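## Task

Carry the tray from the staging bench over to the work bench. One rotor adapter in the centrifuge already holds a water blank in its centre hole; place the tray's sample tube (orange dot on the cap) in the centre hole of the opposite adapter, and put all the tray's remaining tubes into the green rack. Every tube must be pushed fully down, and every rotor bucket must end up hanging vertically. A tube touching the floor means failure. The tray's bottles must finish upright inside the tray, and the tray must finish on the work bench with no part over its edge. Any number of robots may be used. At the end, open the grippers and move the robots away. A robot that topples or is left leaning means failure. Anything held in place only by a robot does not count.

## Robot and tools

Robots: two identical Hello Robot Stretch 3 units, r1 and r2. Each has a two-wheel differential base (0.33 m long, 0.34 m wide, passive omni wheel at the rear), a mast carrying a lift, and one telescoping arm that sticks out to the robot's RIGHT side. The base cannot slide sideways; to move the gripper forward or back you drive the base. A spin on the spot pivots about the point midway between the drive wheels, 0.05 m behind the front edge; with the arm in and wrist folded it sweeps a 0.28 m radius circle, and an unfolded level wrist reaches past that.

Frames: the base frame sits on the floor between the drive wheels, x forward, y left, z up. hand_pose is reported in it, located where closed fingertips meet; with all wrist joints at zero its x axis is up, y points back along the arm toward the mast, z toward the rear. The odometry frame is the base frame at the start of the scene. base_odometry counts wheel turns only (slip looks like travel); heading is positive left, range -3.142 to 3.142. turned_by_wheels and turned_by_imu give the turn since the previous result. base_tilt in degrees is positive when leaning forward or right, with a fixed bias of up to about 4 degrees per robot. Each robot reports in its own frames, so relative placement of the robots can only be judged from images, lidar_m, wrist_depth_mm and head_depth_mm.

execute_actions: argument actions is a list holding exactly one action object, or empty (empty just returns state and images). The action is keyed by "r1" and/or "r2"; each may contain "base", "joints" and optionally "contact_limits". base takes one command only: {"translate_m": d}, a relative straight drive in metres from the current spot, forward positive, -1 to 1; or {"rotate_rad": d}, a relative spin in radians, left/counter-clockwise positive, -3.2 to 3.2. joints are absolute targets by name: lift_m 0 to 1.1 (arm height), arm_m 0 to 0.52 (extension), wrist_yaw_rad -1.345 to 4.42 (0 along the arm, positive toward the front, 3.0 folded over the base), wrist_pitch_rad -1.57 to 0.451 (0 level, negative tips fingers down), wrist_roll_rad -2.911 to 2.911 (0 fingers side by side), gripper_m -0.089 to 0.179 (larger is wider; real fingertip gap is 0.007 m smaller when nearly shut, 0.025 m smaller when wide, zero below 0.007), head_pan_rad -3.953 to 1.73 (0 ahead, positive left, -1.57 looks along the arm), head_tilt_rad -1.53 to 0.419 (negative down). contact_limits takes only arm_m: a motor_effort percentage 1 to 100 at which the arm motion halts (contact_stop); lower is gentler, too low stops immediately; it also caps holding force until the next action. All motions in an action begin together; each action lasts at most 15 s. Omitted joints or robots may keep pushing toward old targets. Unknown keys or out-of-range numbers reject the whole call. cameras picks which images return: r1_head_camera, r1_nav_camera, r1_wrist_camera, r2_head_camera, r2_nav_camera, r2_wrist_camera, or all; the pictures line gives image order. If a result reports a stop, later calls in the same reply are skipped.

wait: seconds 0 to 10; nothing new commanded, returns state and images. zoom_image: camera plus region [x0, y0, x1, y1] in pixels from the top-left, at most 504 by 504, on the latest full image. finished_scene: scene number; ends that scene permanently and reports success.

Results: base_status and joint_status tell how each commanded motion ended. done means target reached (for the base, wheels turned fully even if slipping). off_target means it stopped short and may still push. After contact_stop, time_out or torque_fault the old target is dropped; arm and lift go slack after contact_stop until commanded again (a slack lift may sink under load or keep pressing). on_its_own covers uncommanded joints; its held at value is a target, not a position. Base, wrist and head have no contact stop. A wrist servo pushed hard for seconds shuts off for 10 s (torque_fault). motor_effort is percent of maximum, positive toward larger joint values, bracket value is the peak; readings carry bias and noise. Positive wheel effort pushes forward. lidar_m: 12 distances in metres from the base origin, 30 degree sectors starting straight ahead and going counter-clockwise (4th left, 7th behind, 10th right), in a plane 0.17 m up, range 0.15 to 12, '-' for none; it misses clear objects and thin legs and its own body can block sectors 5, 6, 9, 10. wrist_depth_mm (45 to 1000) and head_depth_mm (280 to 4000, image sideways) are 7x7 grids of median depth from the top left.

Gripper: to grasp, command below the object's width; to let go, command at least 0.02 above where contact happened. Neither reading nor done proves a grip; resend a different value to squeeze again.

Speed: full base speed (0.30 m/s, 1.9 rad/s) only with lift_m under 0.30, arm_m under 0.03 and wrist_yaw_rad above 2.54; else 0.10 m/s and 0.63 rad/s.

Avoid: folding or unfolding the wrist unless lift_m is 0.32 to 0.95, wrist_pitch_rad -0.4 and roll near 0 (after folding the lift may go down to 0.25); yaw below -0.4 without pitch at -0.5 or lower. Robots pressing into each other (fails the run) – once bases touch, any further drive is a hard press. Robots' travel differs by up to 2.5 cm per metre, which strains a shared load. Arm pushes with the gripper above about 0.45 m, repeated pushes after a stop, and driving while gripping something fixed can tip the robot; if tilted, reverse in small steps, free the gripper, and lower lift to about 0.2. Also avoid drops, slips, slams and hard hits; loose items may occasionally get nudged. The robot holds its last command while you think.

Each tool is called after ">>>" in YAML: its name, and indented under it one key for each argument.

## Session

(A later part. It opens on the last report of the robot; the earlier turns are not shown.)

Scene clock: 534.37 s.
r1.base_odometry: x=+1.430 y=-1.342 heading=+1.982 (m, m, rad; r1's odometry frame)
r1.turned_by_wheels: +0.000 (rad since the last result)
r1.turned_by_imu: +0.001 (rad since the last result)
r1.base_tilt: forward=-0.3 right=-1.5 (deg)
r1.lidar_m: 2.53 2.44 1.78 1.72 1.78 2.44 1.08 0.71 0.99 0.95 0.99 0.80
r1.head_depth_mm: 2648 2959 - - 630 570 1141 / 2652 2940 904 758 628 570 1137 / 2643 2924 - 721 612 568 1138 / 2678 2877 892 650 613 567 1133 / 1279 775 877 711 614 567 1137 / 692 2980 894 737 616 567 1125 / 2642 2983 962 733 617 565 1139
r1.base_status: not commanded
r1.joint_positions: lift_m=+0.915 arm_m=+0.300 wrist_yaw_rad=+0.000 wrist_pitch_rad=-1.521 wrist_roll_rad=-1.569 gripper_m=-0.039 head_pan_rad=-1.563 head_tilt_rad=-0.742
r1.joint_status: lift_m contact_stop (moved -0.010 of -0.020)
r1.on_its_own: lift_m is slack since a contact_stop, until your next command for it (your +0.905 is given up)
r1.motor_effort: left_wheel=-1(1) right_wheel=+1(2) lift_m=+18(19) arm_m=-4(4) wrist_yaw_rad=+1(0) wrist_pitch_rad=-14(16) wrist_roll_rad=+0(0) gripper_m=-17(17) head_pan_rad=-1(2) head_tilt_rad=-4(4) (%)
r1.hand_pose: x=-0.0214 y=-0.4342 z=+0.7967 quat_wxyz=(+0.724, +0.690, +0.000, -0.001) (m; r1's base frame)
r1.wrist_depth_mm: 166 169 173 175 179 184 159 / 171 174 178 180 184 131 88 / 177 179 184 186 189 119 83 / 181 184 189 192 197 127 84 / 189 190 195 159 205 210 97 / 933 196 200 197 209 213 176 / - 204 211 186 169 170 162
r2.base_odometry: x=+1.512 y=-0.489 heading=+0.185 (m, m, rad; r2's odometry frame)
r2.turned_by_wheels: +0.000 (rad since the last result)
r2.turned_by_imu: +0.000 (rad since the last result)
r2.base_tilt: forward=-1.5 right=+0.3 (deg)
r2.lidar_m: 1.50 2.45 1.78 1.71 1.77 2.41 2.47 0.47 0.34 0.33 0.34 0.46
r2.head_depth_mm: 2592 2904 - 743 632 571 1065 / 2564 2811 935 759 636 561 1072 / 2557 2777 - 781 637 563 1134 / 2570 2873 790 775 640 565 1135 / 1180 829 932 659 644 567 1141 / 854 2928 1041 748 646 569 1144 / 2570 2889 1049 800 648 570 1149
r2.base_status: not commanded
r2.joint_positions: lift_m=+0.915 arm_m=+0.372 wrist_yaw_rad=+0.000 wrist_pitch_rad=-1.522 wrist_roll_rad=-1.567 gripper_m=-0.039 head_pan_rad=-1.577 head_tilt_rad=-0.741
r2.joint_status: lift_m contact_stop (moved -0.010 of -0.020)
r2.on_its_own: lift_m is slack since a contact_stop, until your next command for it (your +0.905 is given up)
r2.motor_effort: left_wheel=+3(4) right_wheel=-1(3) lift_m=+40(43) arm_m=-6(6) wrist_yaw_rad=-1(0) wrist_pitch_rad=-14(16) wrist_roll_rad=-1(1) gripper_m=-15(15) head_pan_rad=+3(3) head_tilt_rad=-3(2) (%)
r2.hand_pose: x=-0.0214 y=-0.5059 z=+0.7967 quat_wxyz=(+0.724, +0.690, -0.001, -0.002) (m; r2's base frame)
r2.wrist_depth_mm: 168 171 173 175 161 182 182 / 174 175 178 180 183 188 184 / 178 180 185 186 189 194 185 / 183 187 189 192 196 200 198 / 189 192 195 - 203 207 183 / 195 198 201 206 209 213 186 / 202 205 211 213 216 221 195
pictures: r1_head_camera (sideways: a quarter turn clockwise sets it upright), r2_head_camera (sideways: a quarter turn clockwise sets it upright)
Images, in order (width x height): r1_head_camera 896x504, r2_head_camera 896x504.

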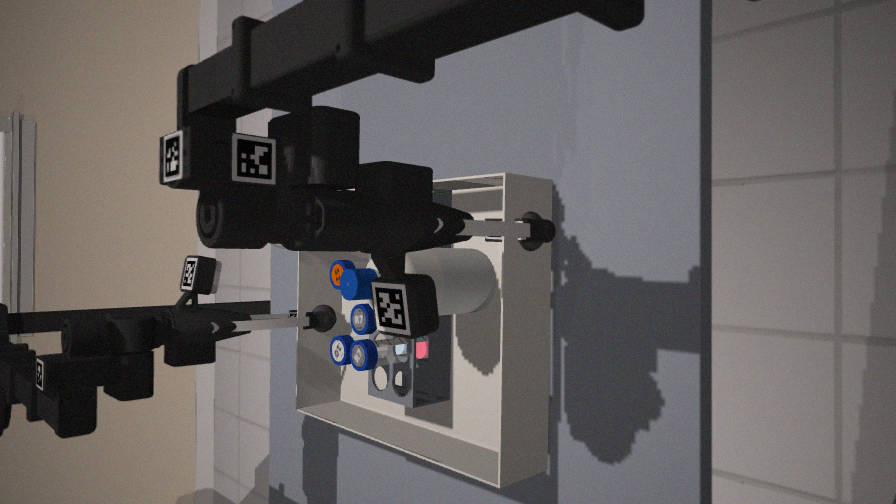

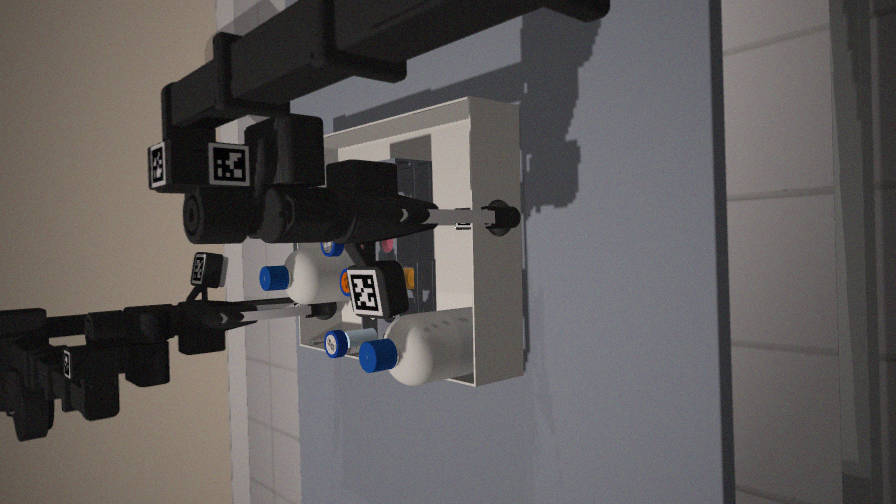

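>>> execute_actions:
  actions:
    - {"r1":{"joints":{"lift_m":0.92,"gripper_m":-0.005}},"r2":{"joints":{"lift_m":0.92,"gripper_m":-0.005}}}
  cameras: ["r1_head_camera"]

>>> execute_actions:
  actions:
    - {"r1":{"joints":{"gripper_m":0.012}},"r2":{"joints":{"gripper_m":0.012}}}
  cameras: ["r1_head_camera"]

>>> execute_actions:
  actions:
    - {"r1":{"joints":{"gripper_m":0.05}},"r2":{"joints":{"gripper_m":0.05}}}
  cameras: []

>>> execute_actions:
  actions:
    - {"r1":{"joints":{"lift_m":1.1}},"r2":{"joints":{"lift_m":1.1}}}

Scene clock: 543.43 s.
r1.base_odometry: x=+1.430 y=-1.342 heading=+1.982 (m, m, rad; r1's odometry frame)
r1.turned_by_wheels: +0.000 (rad since the last result)
r1.turned_by_imu: +0.001 (rad since the last result)
r1.base_tilt: forward=-0.2 right=-1.4 (deg)
r1.lidar_m: 2.53 2.44 1.79 1.72 1.78 2.44 1.08 0.71 0.99 0.95 0.99 0.80
r1.head_depth_mm: 2676 2967 - 718 625 572 1137 / 2658 2827 903 764 627 570 1138 / 2653 2877 - 736 611 567 1136 / 2620 2920 896 648 613 566 1132 / 1276 779 878 714 614 566 1132 / 689 3006 895 731 617 568 1142 / 2659 2996 969 734 618 565 1128
r1.base_status: not commanded
r1.joint_positions: lift_m=+0.920 arm_m=+0.300 wrist_yaw_rad=+0.000 wrist_pitch_rad=-1.518 wrist_roll_rad=-1.569 gripper_m=-0.005 head_pan_rad=-1.563 head_tilt_rad=-0.742
r1.joint_status: all done
r1.motor_effort: left_wheel=-1(1) right_wheel=+1(1) lift_m=+24(26) arm_m=-4(4) wrist_yaw_rad=+0(0) wrist_pitch_rad=-16(17) wrist_roll_rad=-1(0) gripper_m=-5(71) head_pan_rad=-3(3) head_tilt_rad=-5(4) (%)
r1.hand_pose: x=-0.0214 y=-0.4349 z=+0.8012 quat_wxyz=(+0.725, +0.689, +0.000, -0.001) (m; r1's base frame)
r1.wrist_depth_mm: 169 172 176 178 183 187 162 / 174 178 181 184 188 131 88 / 180 182 187 189 192 119 83 / 186 189 193 196 201 127 85 / 194 193 199 163 208 214 97 / 970 200 205 201 215 217 175 / - 207 215 187 169 170 163
r2.base_odometry: x=+1.512 y=-0.489 heading=+0.185 (m, m, rad; r2's odometry frame)
r2.turned_by_wheels: +0.000 (rad since the last result)
r2.turned_by_imu: +0.000 (rad since the last result)
r2.base_tilt: forward=-1.5 right=+0.2 (deg)
r2.lidar_m: 1.50 2.44 1.78 1.71 1.77 2.41 2.47 0.47 0.34 0.33 0.34 0.46
r2.head_depth_mm: 2598 2882 - 751 633 560 1065 / 2596 2866 934 761 634 560 1069 / 2578 2751 - 781 637 562 1134 / 2570 2810 791 770 640 565 1140 / 1173 828 928 656 644 566 1137 / 930 2900 1042 748 646 569 1144 / 2571 2900 1046 800 649 571 1150
r2.base_status: not commanded
r2.joint_positions: lift_m=+0.919 arm_m=+0.372 wrist_yaw_rad=+0.000 wrist_pitch_rad=-1.519 wrist_roll_rad=-1.567 gripper_m=-0.005 head_pan_rad=-1.577 head_tilt_rad=-0.741
r2.joint_status: all done
r2.motor_effort: left_wheel=+4(4) right_wheel=-3(3) lift_m=+66(72) arm_m=-6(6) wrist_yaw_rad=-1(0) wrist_pitch_rad=-15(15) wrist_roll_rad=-1(1) gripper_m=-5(74) head_pan_rad=+3(3) head_tilt_rad=-3(3) (%)
r2.hand_pose: x=-0.0214 y=-0.5066 z=+0.8007 quat_wxyz=(+0.725, +0.689, -0.001, -0.002) (m; r2's base frame)
r2.wrist_depth_mm: 170 173 176 177 161 184 183 / 175 178 181 182 186 189 188 / 180 183 187 189 192 197 177 / 185 190 193 196 198 202 201 / 192 195 198 - 204 210 183 / 198 202 204 210 214 216 187 / 205 208 213 216 220 224 198
pictures: r1_head_camera (sideways: a quarter turn clockwise sets it upright)
Images, in order (width x height): r1_head_camera 896x504.

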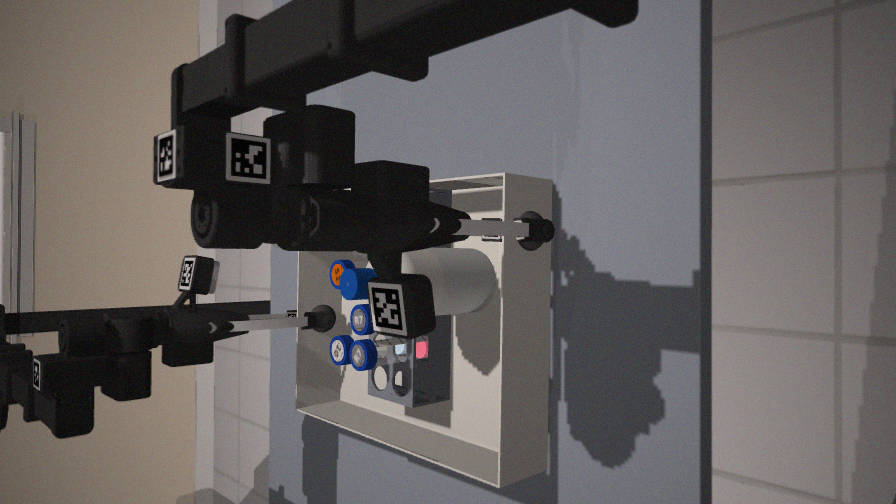

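Scene clock: 544.13 s.
r1.base_odometry: x=+1.430 y=-1.342 heading=+1.982 (m, m, rad; r1's odometry frame)
r1.turned_by_wheels: +0.000 (rad since the last result)
r1.turned_by_imu: +0.000 (rad since the last result)
r1.base_tilt: forward=-0.2 right=-1.3 (deg)
r1.lidar_m: 2.53 2.44 1.78 1.72 1.78 2.43 1.08 0.71 0.99 0.95 0.99 0.80
r1.head_depth_mm: 2617 3012 - 719 631 570 1138 / 2652 2889 901 763 627 570 1141 / 2704 2873 - 733 610 569 1133 / 2632 2940 891 650 610 567 1141 / 1276 779 875 713 615 566 1135 / 688 2975 898 732 615 567 1133 / 2642 2978 960 733 618 565 1132
r1.base_status: not commanded
r1.joint_positions: lift_m=+0.920 arm_m=+0.300 wrist_yaw_rad=+0.000 wrist_pitch_rad=-1.526 wrist_roll_rad=-1.569 gripper_m=+0.012 head_pan_rad=-1.563 head_tilt_rad=-0.742
r1.joint_status: all done
r1.motor_effort: left_wheel=+0(0) right_wheel=+1(0) lift_m=+22(24) arm_m=-3(4) wrist_yaw_rad=+0(0) wrist_pitch_rad=-12(16) wrist_roll_rad=-1(1) gripper_m=+0(62) head_pan_rad=-2(3) head_tilt_rad=-5(5) (%)
r1.hand_pose: x=-0.0214 y=-0.4329 z=+0.8014 quat_wxyz=(+0.722, +0.691, +0.000, -0.001) (m; r1's base frame)
r1.wrist_depth_mm: 171 173 177 180 183 187 162 / 176 178 182 185 188 135 90 / 182 183 188 191 193 122 85 / 187 189 194 197 201 131 86 / 931 196 199 202 208 212 100 / 976 201 206 203 214 216 178 / - 209 215 182 169 170 163
r2.base_odometry: x=+1.512 y=-0.489 heading=+0.185 (m, m, rad; r2's odometry frame)
r2.turned_by_wheels: +0.000 (rad since the last result)
r2.turned_by_imu: +0.000 (rad since the last result)
r2.base_tilt: forward=-1.5 right=+0.3 (deg)
r2.lidar_m: 1.50 2.44 1.78 1.71 1.77 2.41 2.46 0.47 0.34 0.33 0.34 0.46
r2.head_depth_mm: 2569 2914 - 754 633 560 1066 / 2572 2786 936 762 636 560 1068 / 2583 2744 - 780 638 563 1133 / 2560 2793 792 768 639 566 1135 / 1170 829 932 656 644 567 1145 / 929 2913 1041 748 645 568 1145 / 2559 2942 1047 799 648 572 1149
r2.base_status: not commanded
r2.joint_positions: lift_m=+0.919 arm_m=+0.372 wrist_yaw_rad=+0.000 wrist_pitch_rad=-1.526 wrist_roll_rad=-1.567 gripper_m=+0.012 head_pan_rad=-1.577 head_tilt_rad=-0.741
r2.joint_status: all done
r2.motor_effort: left_wheel=+4(4) right_wheel=-3(3) lift_m=+64(66) arm_m=-5(6) wrist_yaw_rad=+0(0) wrist_pitch_rad=-12(15) wrist_roll_rad=-1(1) gripper_m=-1(64) head_pan_rad=+3(2) head_tilt_rad=-3(2) (%)
r2.hand_pose: x=-0.0214 y=-0.5047 z=+0.8009 quat_wxyz=(+0.722, +0.691, -0.001, -0.002) (m; r2's base frame)
r2.wrist_depth_mm: 171 174 176 178 160 183 183 / 176 178 182 183 186 189 187 / 184 185 188 189 192 196 186 / 186 190 194 195 198 203 200 / 193 197 199 142 205 209 185 / 199 203 205 210 212 216 187 / 205 209 215 215 219 225 196
pictures: r1_head_camera (sideways: a quarter turn clockwise sets it upright)
Images, in order (width x height): r1_head_camera 896x504.

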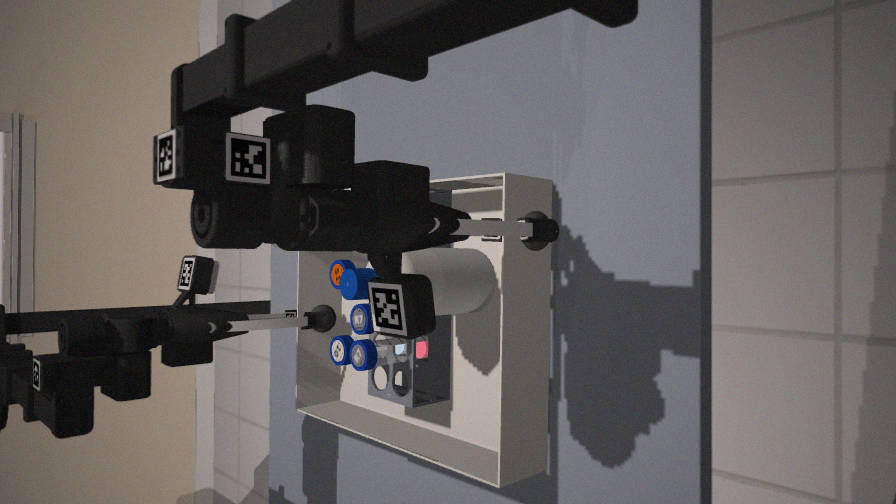

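Scene clock: 545.00 s.
r1.base_odometry: x=+1.430 y=-1.342 heading=+1.982 (m, m, rad; r1's odometry frame)
r1.turned_by_wheels: +0.000 (rad since the last result)
r1.turned_by_imu: +0.000 (rad since the last result)
r1.base_tilt: forward=-0.2 right=-1.4 (deg)
r1.lidar_m: 2.51 2.45 1.78 1.72 1.78 2.44 1.08 0.71 0.99 0.95 0.98 0.80
r1.head_depth_mm: 2641 2976 - 720 629 571 1136 / 2639 2856 899 766 628 569 1136 / 2633 2896 - 718 612 569 1133 / 2647 2929 894 649 609 567 1136 / 1274 778 874 712 612 567 1134 / 687 2949 897 735 614 567 1134 / 2628 2952 968 732 617 566 1126
r1.base_status: not commanded
r1.joint_positions: lift_m=+0.920 arm_m=+0.300 wrist_yaw_rad=+0.000 wrist_pitch_rad=-1.540 wrist_roll_rad=-1.569 gripper_m=+0.050 head_pan_rad=-1.563 head_tilt_rad=-0.742
r1.joint_status: all done
r1.motor_effort: left_wheel=-1(0) right_wheel=+1(0) lift_m=+22(22) arm_m=-3(4) wrist_yaw_rad=+0(0) wrist_pitch_rad=-5(12) wrist_roll_rad=-1(1) gripper_m=+1(80) head_pan_rad=-2(3) head_tilt_rad=-3(4) (%)
r1.hand_pose: x=-0.0214 y=-0.4293 z=+0.8016 quat_wxyz=(+0.718, +0.696, +0.000, -0.001) (m; r1's base frame)
r1.wrist_depth_mm: 173 173 177 178 182 185 160 / 178 179 183 185 188 145 94 / 185 185 188 190 192 127 88 / 190 191 195 196 200 138 89 / 959 197 200 203 207 212 114 / - 203 211 209 212 215 186 / - 211 216 216 169 170 162
r2.base_odometry: x=+1.512 y=-0.489 heading=+0.185 (m, m, rad; r2's odometry frame)
r2.turned_by_wheels: +0.000 (rad since the last result)
r2.turned_by_imu: +0.000 (rad since the last result)
r2.base_tilt: forward=-1.5 right=+0.3 (deg)
r2.lidar_m: 1.49 2.45 1.78 1.71 1.77 2.41 2.47 0.47 0.34 0.33 0.34 0.46
r2.head_depth_mm: 2574 2850 - 753 634 559 1068 / 2571 2824 939 760 636 561 1074 / 2584 2773 - 779 638 562 1134 / 2599 2797 791 765 640 564 1137 / 1171 833 930 655 644 567 1140 / 928 2916 1040 745 645 569 1140 / 2565 2910 1045 801 647 570 1148
r2.base_status: not commanded
r2.joint_positions: lift_m=+0.919 arm_m=+0.372 wrist_yaw_rad=+0.000 wrist_pitch_rad=-1.541 wrist_roll_rad=-1.567 gripper_m=+0.050 head_pan_rad=-1.577 head_tilt_rad=-0.741
r2.joint_status: all done
r2.motor_effort: left_wheel=+4(4) right_wheel=-3(2) lift_m=+63(63) arm_m=-4(5) wrist_yaw_rad=-1(1) wrist_pitch_rad=-4(11) wrist_roll_rad=-1(1) gripper_m=+0(80) head_pan_rad=+3(3) head_tilt_rad=-3(3) (%)
r2.hand_pose: x=-0.0214 y=-0.5009 z=+0.8011 quat_wxyz=(+0.717, +0.697, -0.001, -0.002) (m; r2's base frame)
r2.wrist_depth_mm: 173 174 177 178 163 182 182 / 179 180 182 183 186 189 186 / 184 186 189 189 190 194 190 / 189 191 194 195 198 200 197 / 196 198 200 201 204 208 184 / 201 205 211 209 213 214 186 / 209 211 215 218 219 222 197
pictures: none
No camera images: the call's "cameras" was empty. Leave "cameras" out to get every camera's image.

Scene clock: 547.47 s.
r1.base_odometry: x=+1.430 y=-1.342 heading=+1.982 (m, m, rad; r1's odometry frame)
r1.turned_by_wheels: +0.000 (rad since the last result)
r1.turned_by_imu: +0.001 (rad since the last result)
r1.base_tilt: forward=-0.2 right=-1.3 (deg)
r1.lidar_m: 2.52 2.43 1.78 1.72 1.78 2.44 1.08 0.71 0.99 0.95 0.99 0.80
r1.head_depth_mm: 2707 2977 979 763 630 570 1138 / 2682 2961 977 760 625 569 1139 / - 3032 939 740 612 568 1134 / 2617 2995 870 652 613 567 1134 / 681 2841 893 710 614 567 1136 / 2645 2984 898 731 617 568 1133 / 2655 2988 964 735 617 566 1132
r1.base_status: not commanded
r1.joint_positions: lift_m=+1.100 arm_m=+0.300 wrist_yaw_rad=+0.000 wrist_pitch_rad=-1.541 wrist_roll_rad=-1.569 gripper_m=+0.050 head_pan_rad=-1.563 head_tilt_rad=-0.742
r1.joint_status: all done
r1.motor_effort: left_wheel=-1(1) right_wheel=+0(1) lift_m=+22(25) arm_m=-3(3) wrist_yaw_rad=+0(0) wrist_pitch_rad=-5(6) wrist_roll_rad=-1(0) gripper_m=+1(1) head_pan_rad=-2(2) head_tilt_rad=-5(4) (%)
r1.hand_pose: x=-0.0214 y=-0.4290 z=+0.9816 quat_wxyz=(+0.717, +0.697, +0.000, -0.001) (m; r1's base frame)
r1.wrist_depth_mm: - - 345 351 355 282 366 / - - 357 361 362 285 381 / - - 365 373 244 218 385 / - - 378 384 388 343 340 / - - 390 395 384 342 425 / - - 409 412 423 430 441 / - - 419 430 435 449 464
r2.base_odometry: x=+1.512 y=-0.489 heading=+0.185 (m, m, rad; r2's odometry frame)
r2.turned_by_wheels: +0.000 (rad since the last result)
r2.turned_by_imu: +0.000 (rad since the last result)
r2.base_tilt: forward=-1.5 right=+0.3 (deg)
r2.lidar_m: 1.50 2.45 1.78 1.71 1.77 2.41 2.47 0.47 0.34 0.33 0.34 0.46
r2.head_depth_mm: 2596 2958 1004 777 632 559 1067 / 2625 2934 1013 766 636 560 1069 / - 2989 950 766 639 562 1127 / 2524 2958 804 772 640 564 1139 / 724 2969 946 658 642 567 1140 / 2569 2890 1040 748 645 568 1145 / 2557 2908 1045 800 650 571 1152
r2.base_status: not commanded
r2.joint_positions: lift_m=+1.099 arm_m=+0.372 wrist_yaw_rad=+0.000 wrist_pitch_rad=-1.541 wrist_roll_rad=-1.567 gripper_m=+0.050 head_pan_rad=-1.577 head_tilt_rad=-0.741
r2.joint_status: all done
r2.motor_effort: left_wheel=+4(4) right_wheel=-3(3) lift_m=+62(66) arm_m=-4(4) wrist_yaw_rad=+0(0) wrist_pitch_rad=-4(5) wrist_roll_rad=-1(1) gripper_m=+0(1) head_pan_rad=+3(3) head_tilt_rad=-3(3) (%)
r2.hand_pose: x=-0.0214 y=-0.5008 z=+0.9804 quat_wxyz=(+0.717, +0.697, -0.001, -0.002) (m; r2's base frame)
r2.wrist_depth_mm: - 342 341 332 218 303 284 / - 349 352 356 360 311 316 / - 357 365 366 371 315 271 / - 369 375 377 382 327 278 / - 386 386 389 390 337 404 / - - 405 402 354 386 390 / - - 418 423 430 438 445
pictures: r1_head_camera (sideways: a quarter turn clockwise sets it upright), r1_nav_camera (sideways: a quarter turn counterclockwise sets it upright), r1_wrist_camera, r2_head_camera (sideways: a quarter turn clockwise sets it upright), r2_nav_camera (sideways: a quarter turn counterclockwise sets it upright), r2_wrist_camera
Images, in order (width x height): r1_head_camera 896x504, r1_nav_camera 672x504, r1_wrist_camera 644x364, r2_head_camera 896x504, r2_nav_camera 672x504, r2_wrist_camera 644x364.

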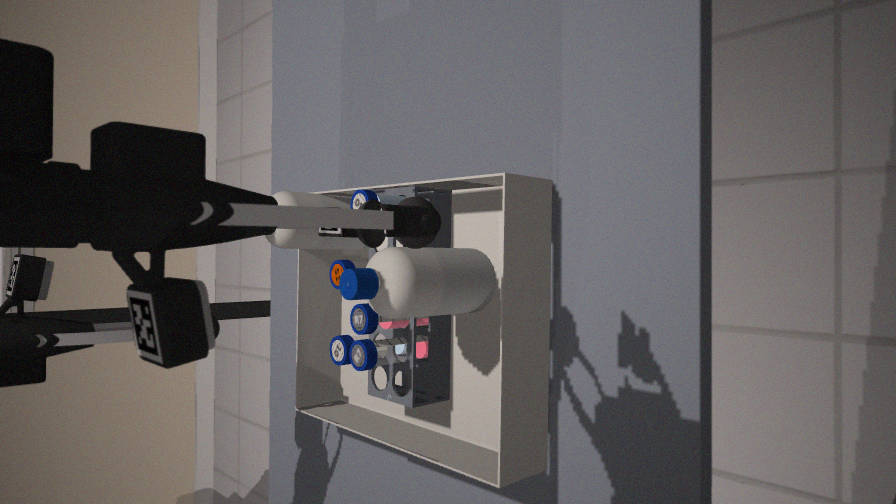

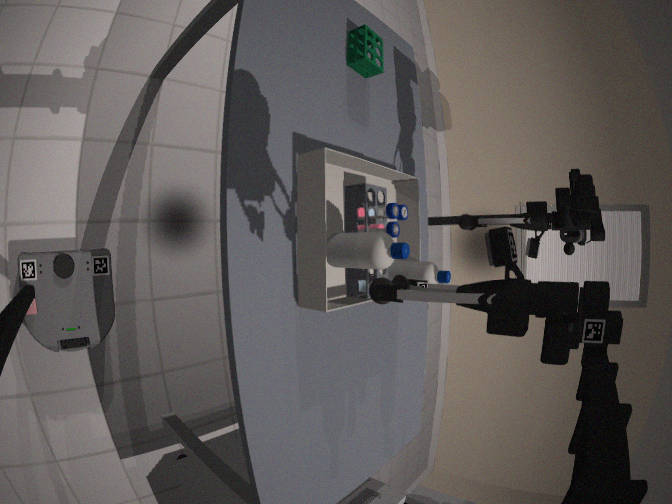

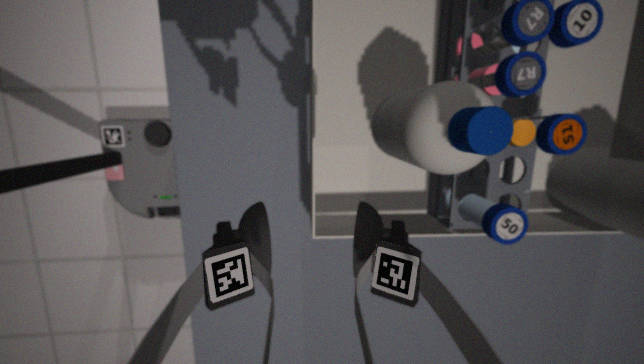

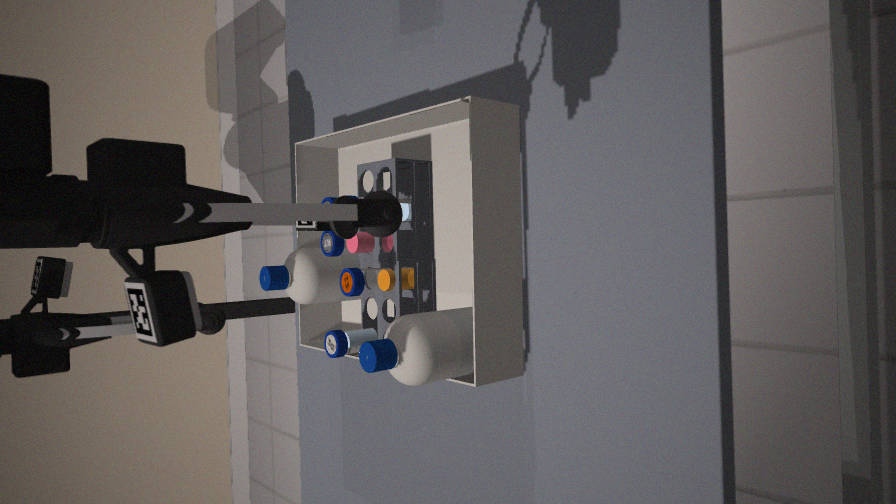

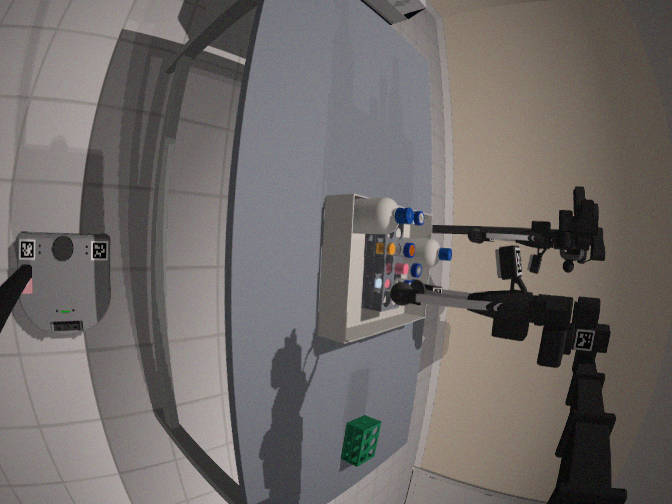

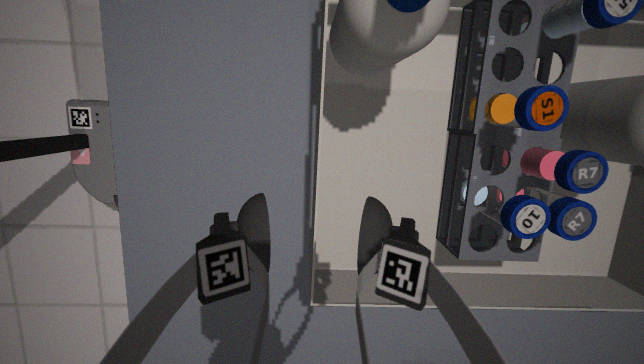

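>>> execute_actions:
  actions:
    - {"r1":{"base":{"rotate_rad":-0.3},"joints":{"arm_m":0.0,"wrist_roll_rad":0,"wrist_pitch_rad":-1.56,"gripper_m":0.07}},"r2":{"base":{"rotate_rad":-0.405},"joints":{"arm_m":0.0,"wrist_roll_rad":0,"wrist_pitch_rad":-1.56,"gripper_m":0.07}}}
  cameras: []

>>> execute_actions:
  actions:
    - {"r1":{"base":{"translate_m":0.2}},"r2":{"base":{"translate_m":0.2}}}
  cameras: []

>>> execute_actions:
  actions:
    - {"r1":{"base":{"rotate_rad":0.3}},"r2":{"base":{"rotate_rad":0.405}}}
  cameras: []

>>> execute_actions:
  actions:
    - {"r2":{"base":{"translate_m":-0.12},"joints":{"arm_m":0.47}}}
  cameras: ["r2_wrist_camera","r2_nav_camera","r1_nav_camera"]

Scene clock: 572.93 s.
r1.base_odometry: x=+1.430 y=-1.342 heading=+1.683 (m, m, rad; r1's odometry frame)
r1.turned_by_wheels: -0.300 (rad since the last result)
r1.turned_by_imu: -0.299 (rad since the last result)
r1.base_tilt: forward=-0.2 right=-1.4 (deg)
r1.lidar_m: 0.80 3.66 2.03 1.72 1.72 1.95 2.73 0.71 0.73 0.95 0.95 1.08
r1.head_depth_mm: - - - - - - 1100 / - - - - - - - / - - - - - - 1088 / 2752 3076 968 760 - 1241 1104 / 2677 3013 972 734 611 567 1106 / 2594 2924 797 692 602 541 1134 / 2555 2791 862 638 591 529 1129
r1.base_status: done
r1.joint_positions: lift_m=+1.100 arm_m=+0.000 wrist_yaw_rad=+0.000 wrist_pitch_rad=-1.554 wrist_roll_rad=-0.004 gripper_m=+0.070 head_pan_rad=-1.563 head_tilt_rad=-0.742
r1.joint_status: all done
r1.motor_effort: left_wheel=+5(12) right_wheel=-3(8) lift_m=+22(22) arm_m=-3(5) wrist_yaw_rad=+0(0) wrist_pitch_rad=-3(6) wrist_roll_rad=+1(2) gripper_m=+0(72) head_pan_rad=-2(3) head_tilt_rad=-5(4) (%)
r1.hand_pose: x=-0.0216 y=-0.1256 z=+0.9818 quat_wxyz=(+0.505, +0.497, -0.503, -0.495) (m; r1's base frame)
r1.wrist_depth_mm: 340 341 347 - - - - / 347 357 - - - - - / - - - - - - - / - - - - - - - / - - - - - - - / - - - - - - - / - - - - - - -
r2.base_odometry: x=+1.512 y=-0.489 heading=-0.220 (m, m, rad; r2's odometry frame)
r2.turned_by_wheels: -0.405 (rad since the last result)
r2.turned_by_imu: -0.400 (rad since the last result)
r2.base_tilt: forward=-1.5 right=+0.2 (deg)
r2.lidar_m: 0.53 2.80 2.19 1.73 1.72 1.84 2.76 2.46 0.42 0.33 0.32 0.35
r2.head_depth_mm: - - - - - - - / - - - - - - - / - - - - - - 1070 / 2820 3144 1025 791 659 1235 1178 / 2673 3000 1034 766 643 555 1141 / 2600 2925 952 769 644 542 1139 / 2461 2746 1045 750 629 545 1104
r2.base_status: done
r2.joint_positions: lift_m=+1.099 arm_m=+0.002 wrist_yaw_rad=+0.000 wrist_pitch_rad=-1.554 wrist_roll_rad=-0.005 gripper_m=+0.070 head_pan_rad=-1.577 head_tilt_rad=-0.741
r2.joint_status: all done
joint sent to its limit — the command would take r2.arm_m past its lower limit, so that joint was sent only as far as its limit.
r2.motor_effort: left_wheel=+4(10) right_wheel=-2(6) lift_m=+62(63) arm_m=-4(3) wrist_yaw_rad=+0(1) wrist_pitch_rad=-3(5) wrist_roll_rad=+3(3) gripper_m=+1(74) head_pan_rad=+3(3) head_tilt_rad=-3(4) (%)
r2.hand_pose: x=-0.0216 y=-0.1266 z=+0.9806 quat_wxyz=(+0.505, +0.497, -0.502, -0.495) (m; r2's base frame)
r2.wrist_depth_mm: 345 350 353 - - - - / 360 - - - - - - / - - - - - - - / - - - - - - - / - - - - - - - / - - - - - - - / - - - - - - -
pictures: none
No camera images: the call's "cameras" was empty. Leave "cameras" out to get every camera's image.

Scene clock: 576.60 s.
r1.base_odometry: x=+1.408 y=-1.143 heading=+1.683 (m, m, rad; r1's odometry frame)
r1.turned_by_wheels: +0.000 (rad since the last result)
r1.turned_by_imu: +0.001 (rad since the last result)
r1.base_tilt: forward=-0.2 right=-1.4 (deg)
r1.lidar_m: 0.60 3.72 2.11 1.78 1.77 2.01 2.92 0.87 1.06 0.89 0.89 1.01
r1.head_depth_mm: - - - - - - 1094 / - - - - - - - / - - - - - - 1087 / 2665 2990 783 679 - 510 1100 / 2573 2843 880 694 592 530 1090 / 2562 2804 968 710 593 530 1073 / 2491 2801 964 759 623 529 487
r1.base_status: done
r1.joint_positions: lift_m=+1.100 arm_m=+0.000 wrist_yaw_rad=+0.000 wrist_pitch_rad=-1.554 wrist_roll_rad=-0.004 gripper_m=+0.070 head_pan_rad=-1.563 head_tilt_rad=-0.742
r1.joint_status: not commanded
r1.motor_effort: left_wheel=+5(11) right_wheel=-3(3) lift_m=+22(22) arm_m=-3(3) wrist_yaw_rad=+0(0) wrist_pitch_rad=-3(4) wrist_roll_rad=+1(1) gripper_m=+0(1) head_pan_rad=-2(3) head_tilt_rad=-4(4) (%)
r1.hand_pose: x=-0.0216 y=-0.1256 z=+0.9818 quat_wxyz=(+0.505, +0.497, -0.503, -0.495) (m; r1's base frame)
r1.wrist_depth_mm: 338 344 349 354 359 - - / 350 355 360 381 - - - / 359 363 - - - - - / - - - - - - - / - - - - - - - / - - - - - - - / - - - - - - -
r2.base_odometry: x=+1.708 y=-0.533 heading=-0.219 (m, m, rad; r2's odometry frame)
r2.turned_by_wheels: +0.000 (rad since the last result)
r2.turned_by_imu: +0.000 (rad since the last result)
r2.base_tilt: forward=-1.5 right=+0.3 (deg)
r2.lidar_m: 0.40 2.61 2.30 1.81 1.80 1.92 2.89 0.67 0.32 0.25 0.25 0.26
r2.head_depth_mm: - - - - - - - / - - - - - - - / - - - - - - 1069 / 2757 3044 944 761 624 516 496 / 2630 2947 923 727 612 542 486 / 2384 2748 1341 684 613 543 470 / 2421 2711 2548 800 648 545 470
r2.base_status: done
r2.joint_positions: lift_m=+1.099 arm_m=+0.002 wrist_yaw_rad=+0.000 wrist_pitch_rad=-1.554 wrist_roll_rad=-0.005 gripper_m=+0.070 head_pan_rad=-1.577 head_tilt_rad=-0.741
r2.joint_status: not commanded
r2.motor_effort: left_wheel=+3(9) right_wheel=-3(3) lift_m=+62(62) arm_m=-4(4) wrist_yaw_rad=+0(1) wrist_pitch_rad=-3(3) wrist_roll_rad=+3(3) gripper_m=+1(1) head_pan_rad=+3(3) head_tilt_rad=-3(3) (%)
r2.hand_pose: x=-0.0216 y=-0.1266 z=+0.9806 quat_wxyz=(+0.505, +0.497, -0.502, -0.495) (m; r2's base frame)
r2.wrist_depth_mm: 349 352 353 355 349 - - / 359 357 361 910 - - - / 372 368 - - - - - / 543 - - - - - - / - - - - - - - / - - - - - - - / - - - - - - -
pictures: none
No camera images: the call's "cameras" was empty. Leave "cameras" out to get every camera's image.

Scene clock: 578.47 s.
r1.base_odometry: x=+1.408 y=-1.143 heading=+1.982 (m, m, rad; r1's odometry frame)
r1.turned_by_wheels: +0.300 (rad since the last result)
r1.turned_by_imu: +0.301 (rad since the last result)
r1.base_tilt: forward=-0.2 right=-1.5 (deg)
r1.lidar_m: 2.33 2.52 1.85 1.78 1.85 2.52 1.04 0.87 0.92 0.89 0.93 0.60
r1.head_depth_mm: - - - - - - 1095 / - - - - - - - / - - - - - - 1084 / 2632 2921 952 711 - 510 1102 / 2581 2898 963 759 625 531 1095 / 2591 2865 966 759 626 530 1108 / 2603 2895 960 756 624 529 1108
r1.base_status: done
r1.joint_positions: lift_m=+1.100 arm_m=+0.000 wrist_yaw_rad=+0.000 wrist_pitch_rad=-1.554 wrist_roll_rad=-0.004 gripper_m=+0.070 head_pan_rad=-1.563 head_tilt_rad=-0.742
r1.joint_status: not commanded
r1.motor_effort: left_wheel=-4(10) right_wheel=+4(6) lift_m=+22(22) arm_m=-3(3) wrist_yaw_rad=+0(0) wrist_pitch_rad=-3(3) wrist_roll_rad=+1(1) gripper_m=+0(0) head_pan_rad=-2(2) head_tilt_rad=-4(4) (%)
r1.hand_pose: x=-0.0216 y=-0.1256 z=+0.9818 quat_wxyz=(+0.505, +0.497, -0.503, -0.495) (m; r1's base frame)
r1.wrist_depth_mm: 338 344 349 354 358 362 371 / 348 354 357 365 370 373 381 / - - - - - - - / - - - - - - - / - - - - - - - / - - - - - - - / - - - - - - -
r2.base_odometry: x=+1.708 y=-0.533 heading=+0.185 (m, m, rad; r2's odometry frame)
r2.turned_by_wheels: +0.405 (rad since the last result)
r2.turned_by_imu: +0.400 (rad since the last result)
r2.base_tilt: forward=-1.5 right=+0.3 (deg)
r2.lidar_m: 1.20 2.56 1.86 1.79 1.85 2.53 2.63 0.35 0.26 0.25 0.25 0.35
r2.head_depth_mm: - - - - - - - / - - - - - - - / - - - - - - 1074 / 2487 2816 1026 792 659 515 495 / 2508 2818 1037 792 643 541 496 / 2481 2782 2551 797 646 543 497 / 2478 2816 2546 802 649 545 499
r2.base_status: done
r2.joint_positions: lift_m=+1.099 arm_m=+0.002 wrist_yaw_rad=+0.000 wrist_pitch_rad=-1.554 wrist_roll_rad=-0.005 gripper_m=+0.070 head_pan_rad=-1.577 head_tilt_rad=-0.741
r2.joint_status: not commanded
r2.motor_effort: left_wheel=-4(9) right_wheel=+3(5) lift_m=+62(62) arm_m=-4(4) wrist_yaw_rad=+1(1) wrist_pitch_rad=-3(3) wrist_roll_rad=+3(3) gripper_m=+0(0) head_pan_rad=+3(3) head_tilt_rad=-3(4) (%)
r2.hand_pose: x=-0.0216 y=-0.1266 z=+0.9806 quat_wxyz=(+0.505, +0.497, -0.502, -0.495) (m; r2's base frame)
r2.wrist_depth_mm: 347 348 352 352 353 354 355 / 358 357 361 362 361 362 365 / - - - - - - - / - - - - - - - / - - - - - - - / - - - - - - - / - - - - - - -
pictures: none
No camera images: the call's "cameras" was empty. Leave "cameras" out to get every camera's image.

Scene clock: 583.10 s.
r1.base_odometry: x=+1.408 y=-1.143 heading=+1.982 (m, m, rad; r1's odometry frame)
r1.turned_by_wheels: +0.000 (rad since the last result)
r1.turned_by_imu: +0.001 (rad since the last result)
r1.base_tilt: forward=-0.3 right=-1.3 (deg)
r1.lidar_m: 2.33 2.52 1.85 1.77 1.84 2.53 1.04 0.87 0.93 0.89 0.92 0.60
r1.head_depth_mm: - - - - - - 1099 / - - - - - - - / - - - - - - 1091 / 2599 2939 945 714 - 510 1092 / 2621 2893 972 761 626 529 1089 / 2546 2896 963 758 623 529 1115 / 2603 2918 966 756 622 530 1111
r1.base_status: not commanded
r1.joint_positions: lift_m=+1.100 arm_m=+0.000 wrist_yaw_rad=+0.000 wrist_pitch_rad=-1.554 wrist_roll_rad=-0.004 gripper_m=+0.070 head_pan_rad=-1.563 head_tilt_rad=-0.742
r1.joint_status: not commanded
r1.motor_effort: left_wheel=-4(4) right_wheel=+4(3) lift_m=+22(22) arm_m=-3(3) wrist_yaw_rad=+0(0) wrist_pitch_rad=-3(3) wrist_roll_rad=+1(1) gripper_m=+1(0) head_pan_rad=-2(2) head_tilt_rad=-4(5) (%)
r1.hand_pose: x=-0.0216 y=-0.1256 z=+0.9818 quat_wxyz=(+0.505, +0.497, -0.503, -0.495) (m; r1's base frame)
r1.wrist_depth_mm: 340 342 349 353 357 363 371 / 349 352 357 362 371 374 379 / - - - - - - - / - - - - - - - / - - - - - - - / - - - - - - - / - - - - - - -
r2.base_odometry: x=+1.590 y=-0.555 heading=+0.185 (m, m, rad; r2's odometry frame)
r2.turned_by_wheels: +0.000 (rad since the last result)
r2.turned_by_imu: -0.001 (rad since the last result)
r2.base_tilt: forward=-1.5 right=+0.3 (deg)
r2.lidar_m: 1.20 2.55 1.86 1.79 1.85 2.52 2.51 0.35 0.26 0.25 0.26 0.35
r2.head_depth_mm: 2529 2865 1009 746 614 534 1067 / 2505 2864 1017 746 614 536 1071 / 2449 2831 884 736 615 538 1071 / 2483 2881 880 727 615 539 1076 / 2514 2815 1032 724 617 540 1076 / 2501 2841 2501 797 646 543 497 / 2507 2835 2532 801 647 545 500
r2.base_status: done
r2.joint_positions: lift_m=+1.099 arm_m=+0.470 wrist_yaw_rad=+0.000 wrist_pitch_rad=-1.554 wrist_roll_rad=-0.004 gripper_m=+0.070 head_pan_rad=-1.577 head_tilt_rad=-0.741
r2.joint_status: all done
r2.motor_effort: left_wheel=-4(10) right_wheel=+3(4) lift_m=+62(62) arm_m=+2(4) wrist_yaw_rad=+0(1) wrist_pitch_rad=-3(3) wrist_roll_rad=+2(3) gripper_m=+0(0) head_pan_rad=+3(3) head_tilt_rad=-2(3) (%)
r2.hand_pose: x=-0.0216 y=-0.5948 z=+0.9806 quat_wxyz=(+0.505, +0.497, -0.503, -0.495) (m; r2's base frame)
r2.wrist_depth_mm: 349 350 347 183 350 348 353 / 357 359 359 224 360 356 365 / 366 368 305 309 251 343 375 / 375 378 345 312 313 358 383 / 390 387 387 390 386 383 394 / 399 399 287 403 402 400 410 / 409 413 251 376 373 414 420
pictures: r1_nav_camera (sideways: a quarter turn counterclockwise sets it upright), r2_nav_camera (sideways: a quarter turn counterclockwise sets it upright), r2_wrist_camera
Images, in order (width x height): r1_nav_camera 672x504, r2_nav_camera 672x504, r2_wrist_camera 644x364.

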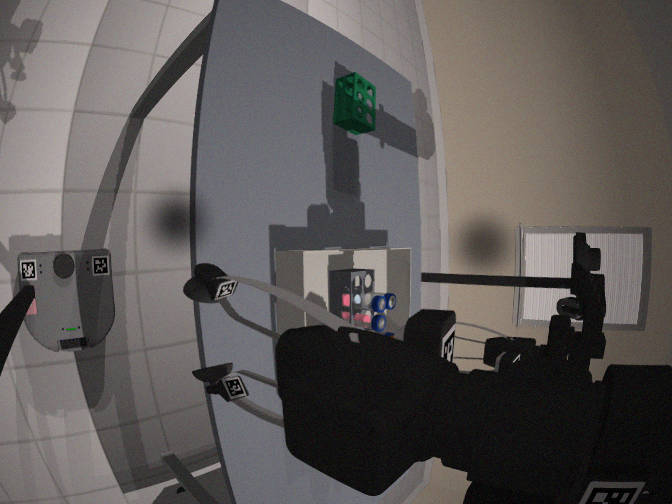

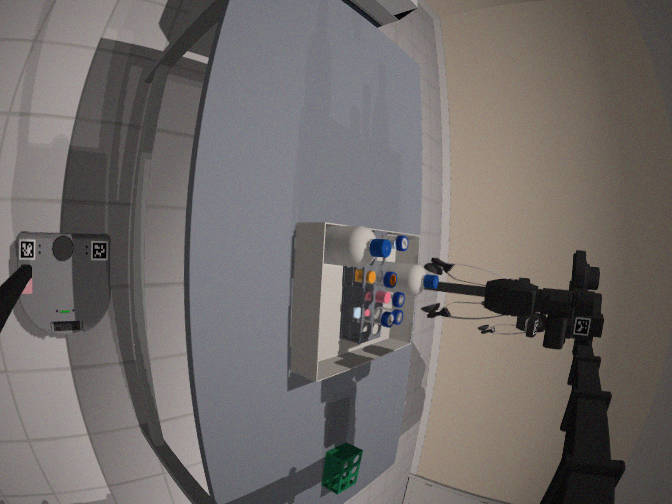

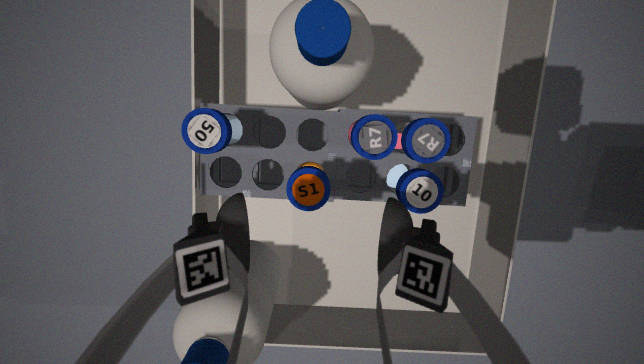

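>>> execute_actions:
  actions:
    - {"r2":{"base":{"translate_m":0.009},"joints":{"lift_m":1.03}}}
  cameras: ["r2_wrist_camera"]

Scene clock: 591.70 s.
r1.base_odometry: x=+1.408 y=-1.143 heading=+1.982 (m, m, rad; r1's odometry frame)
r1.turned_by_wheels: +0.000 (rad since the last result)
r1.turned_by_imu: +0.001 (rad since the last result)
r1.base_tilt: forward=-0.3 right=-1.3 (deg)
r1.lidar_m: 2.33 2.52 1.84 1.78 1.84 2.52 1.04 0.87 0.93 0.89 0.93 0.60
r1.head_depth_mm: - - - - - - 1104 / - - - - - - - / - - - - - - 1083 / 2553 2989 950 714 - 508 1095 / 2560 2969 972 758 626 531 1093 / 2625 2917 961 756 624 531 1114 / 2576 2869 965 756 622 528 1107
r1.base_status: not commanded
r1.joint_positions: lift_m=+1.100 arm_m=+0.000 wrist_yaw_rad=+0.000 wrist_pitch_rad=-1.554 wrist_roll_rad=-0.004 gripper_m=+0.070 head_pan_rad=-1.563 head_tilt_rad=-0.742
r1.joint_status: not commanded
r1.motor_effort: left_wheel=-4(4) right_wheel=+3(3) lift_m=+22(22) arm_m=-3(3) wrist_yaw_rad=-1(1) wrist_pitch_rad=-3(3) wrist_roll_rad=+1(1) gripper_m=+1(1) head_pan_rad=-3(2) head_tilt_rad=-5(5) (%)
r1.hand_pose: x=-0.0216 y=-0.1256 z=+0.9818 quat_wxyz=(+0.505, +0.497, -0.503, -0.495) (m; r1's base frame)
r1.wrist_depth_mm: 340 343 348 355 358 363 367 / 350 355 359 362 368 374 376 / - - - - - - - / - - - - - - - / - - - - - - - / - - - - - - - / - - - - - - -
r2.base_odometry: x=+1.598 y=-0.553 heading=+0.185 (m, m, rad; r2's odometry frame)
r2.turned_by_wheels: +0.000 (rad since the last result)
r2.turned_by_imu: +0.000 (rad since the last result)
r2.base_tilt: forward=-1.6 right=+0.3 (deg)
r2.lidar_m: 1.20 2.55 1.86 1.79 1.85 2.52 2.52 0.35 0.26 0.25 0.26 0.35
r2.head_depth_mm: - 2835 1009 752 615 534 1065 / 2551 2860 1012 736 614 536 1067 / - 2863 961 736 615 538 1071 / 2516 2800 1024 714 610 538 1076 / 2501 2815 1033 745 626 541 1077 / 2504 2823 2532 797 645 542 498 / 2505 2814 2540 799 648 545 498
r2.base_status: done
r2.joint_positions: lift_m=+1.031 arm_m=+0.470 wrist_yaw_rad=+0.000 wrist_pitch_rad=-1.554 wrist_roll_rad=-0.004 gripper_m=+0.070 head_pan_rad=-1.577 head_tilt_rad=-0.741
r2.joint_status: all done
r2.motor_effort: left_wheel=-4(6) right_wheel=+3(7) lift_m=+17(54) arm_m=+2(2) wrist_yaw_rad=+0(0) wrist_pitch_rad=-3(3) wrist_roll_rad=+2(2) gripper_m=+1(0) head_pan_rad=+3(2) head_tilt_rad=-3(3) (%)
r2.hand_pose: x=-0.0216 y=-0.5948 z=+0.9128 quat_wxyz=(+0.505, +0.497, -0.503, -0.495) (m; r2's base frame)
r2.wrist_depth_mm: 286 284 283 149 164 288 256 / 294 295 290 163 293 296 262 / 301 298 238 243 183 241 264 / 308 309 277 246 247 249 274 / 316 318 315 319 285 288 322 / 327 326 280 328 331 323 332 / 338 334 221 332 335 311 345
pictures: r2_wrist_camera
Images, in order (width x height): r2_wrist_camera 644x364.

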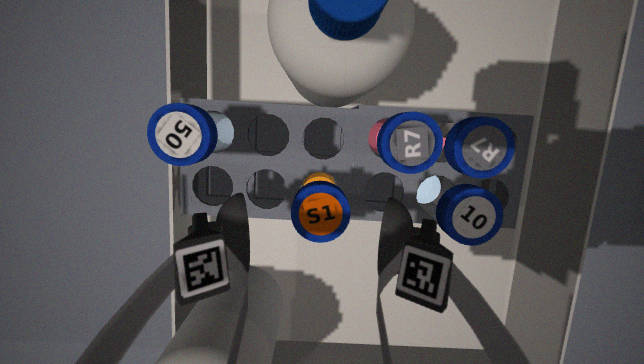

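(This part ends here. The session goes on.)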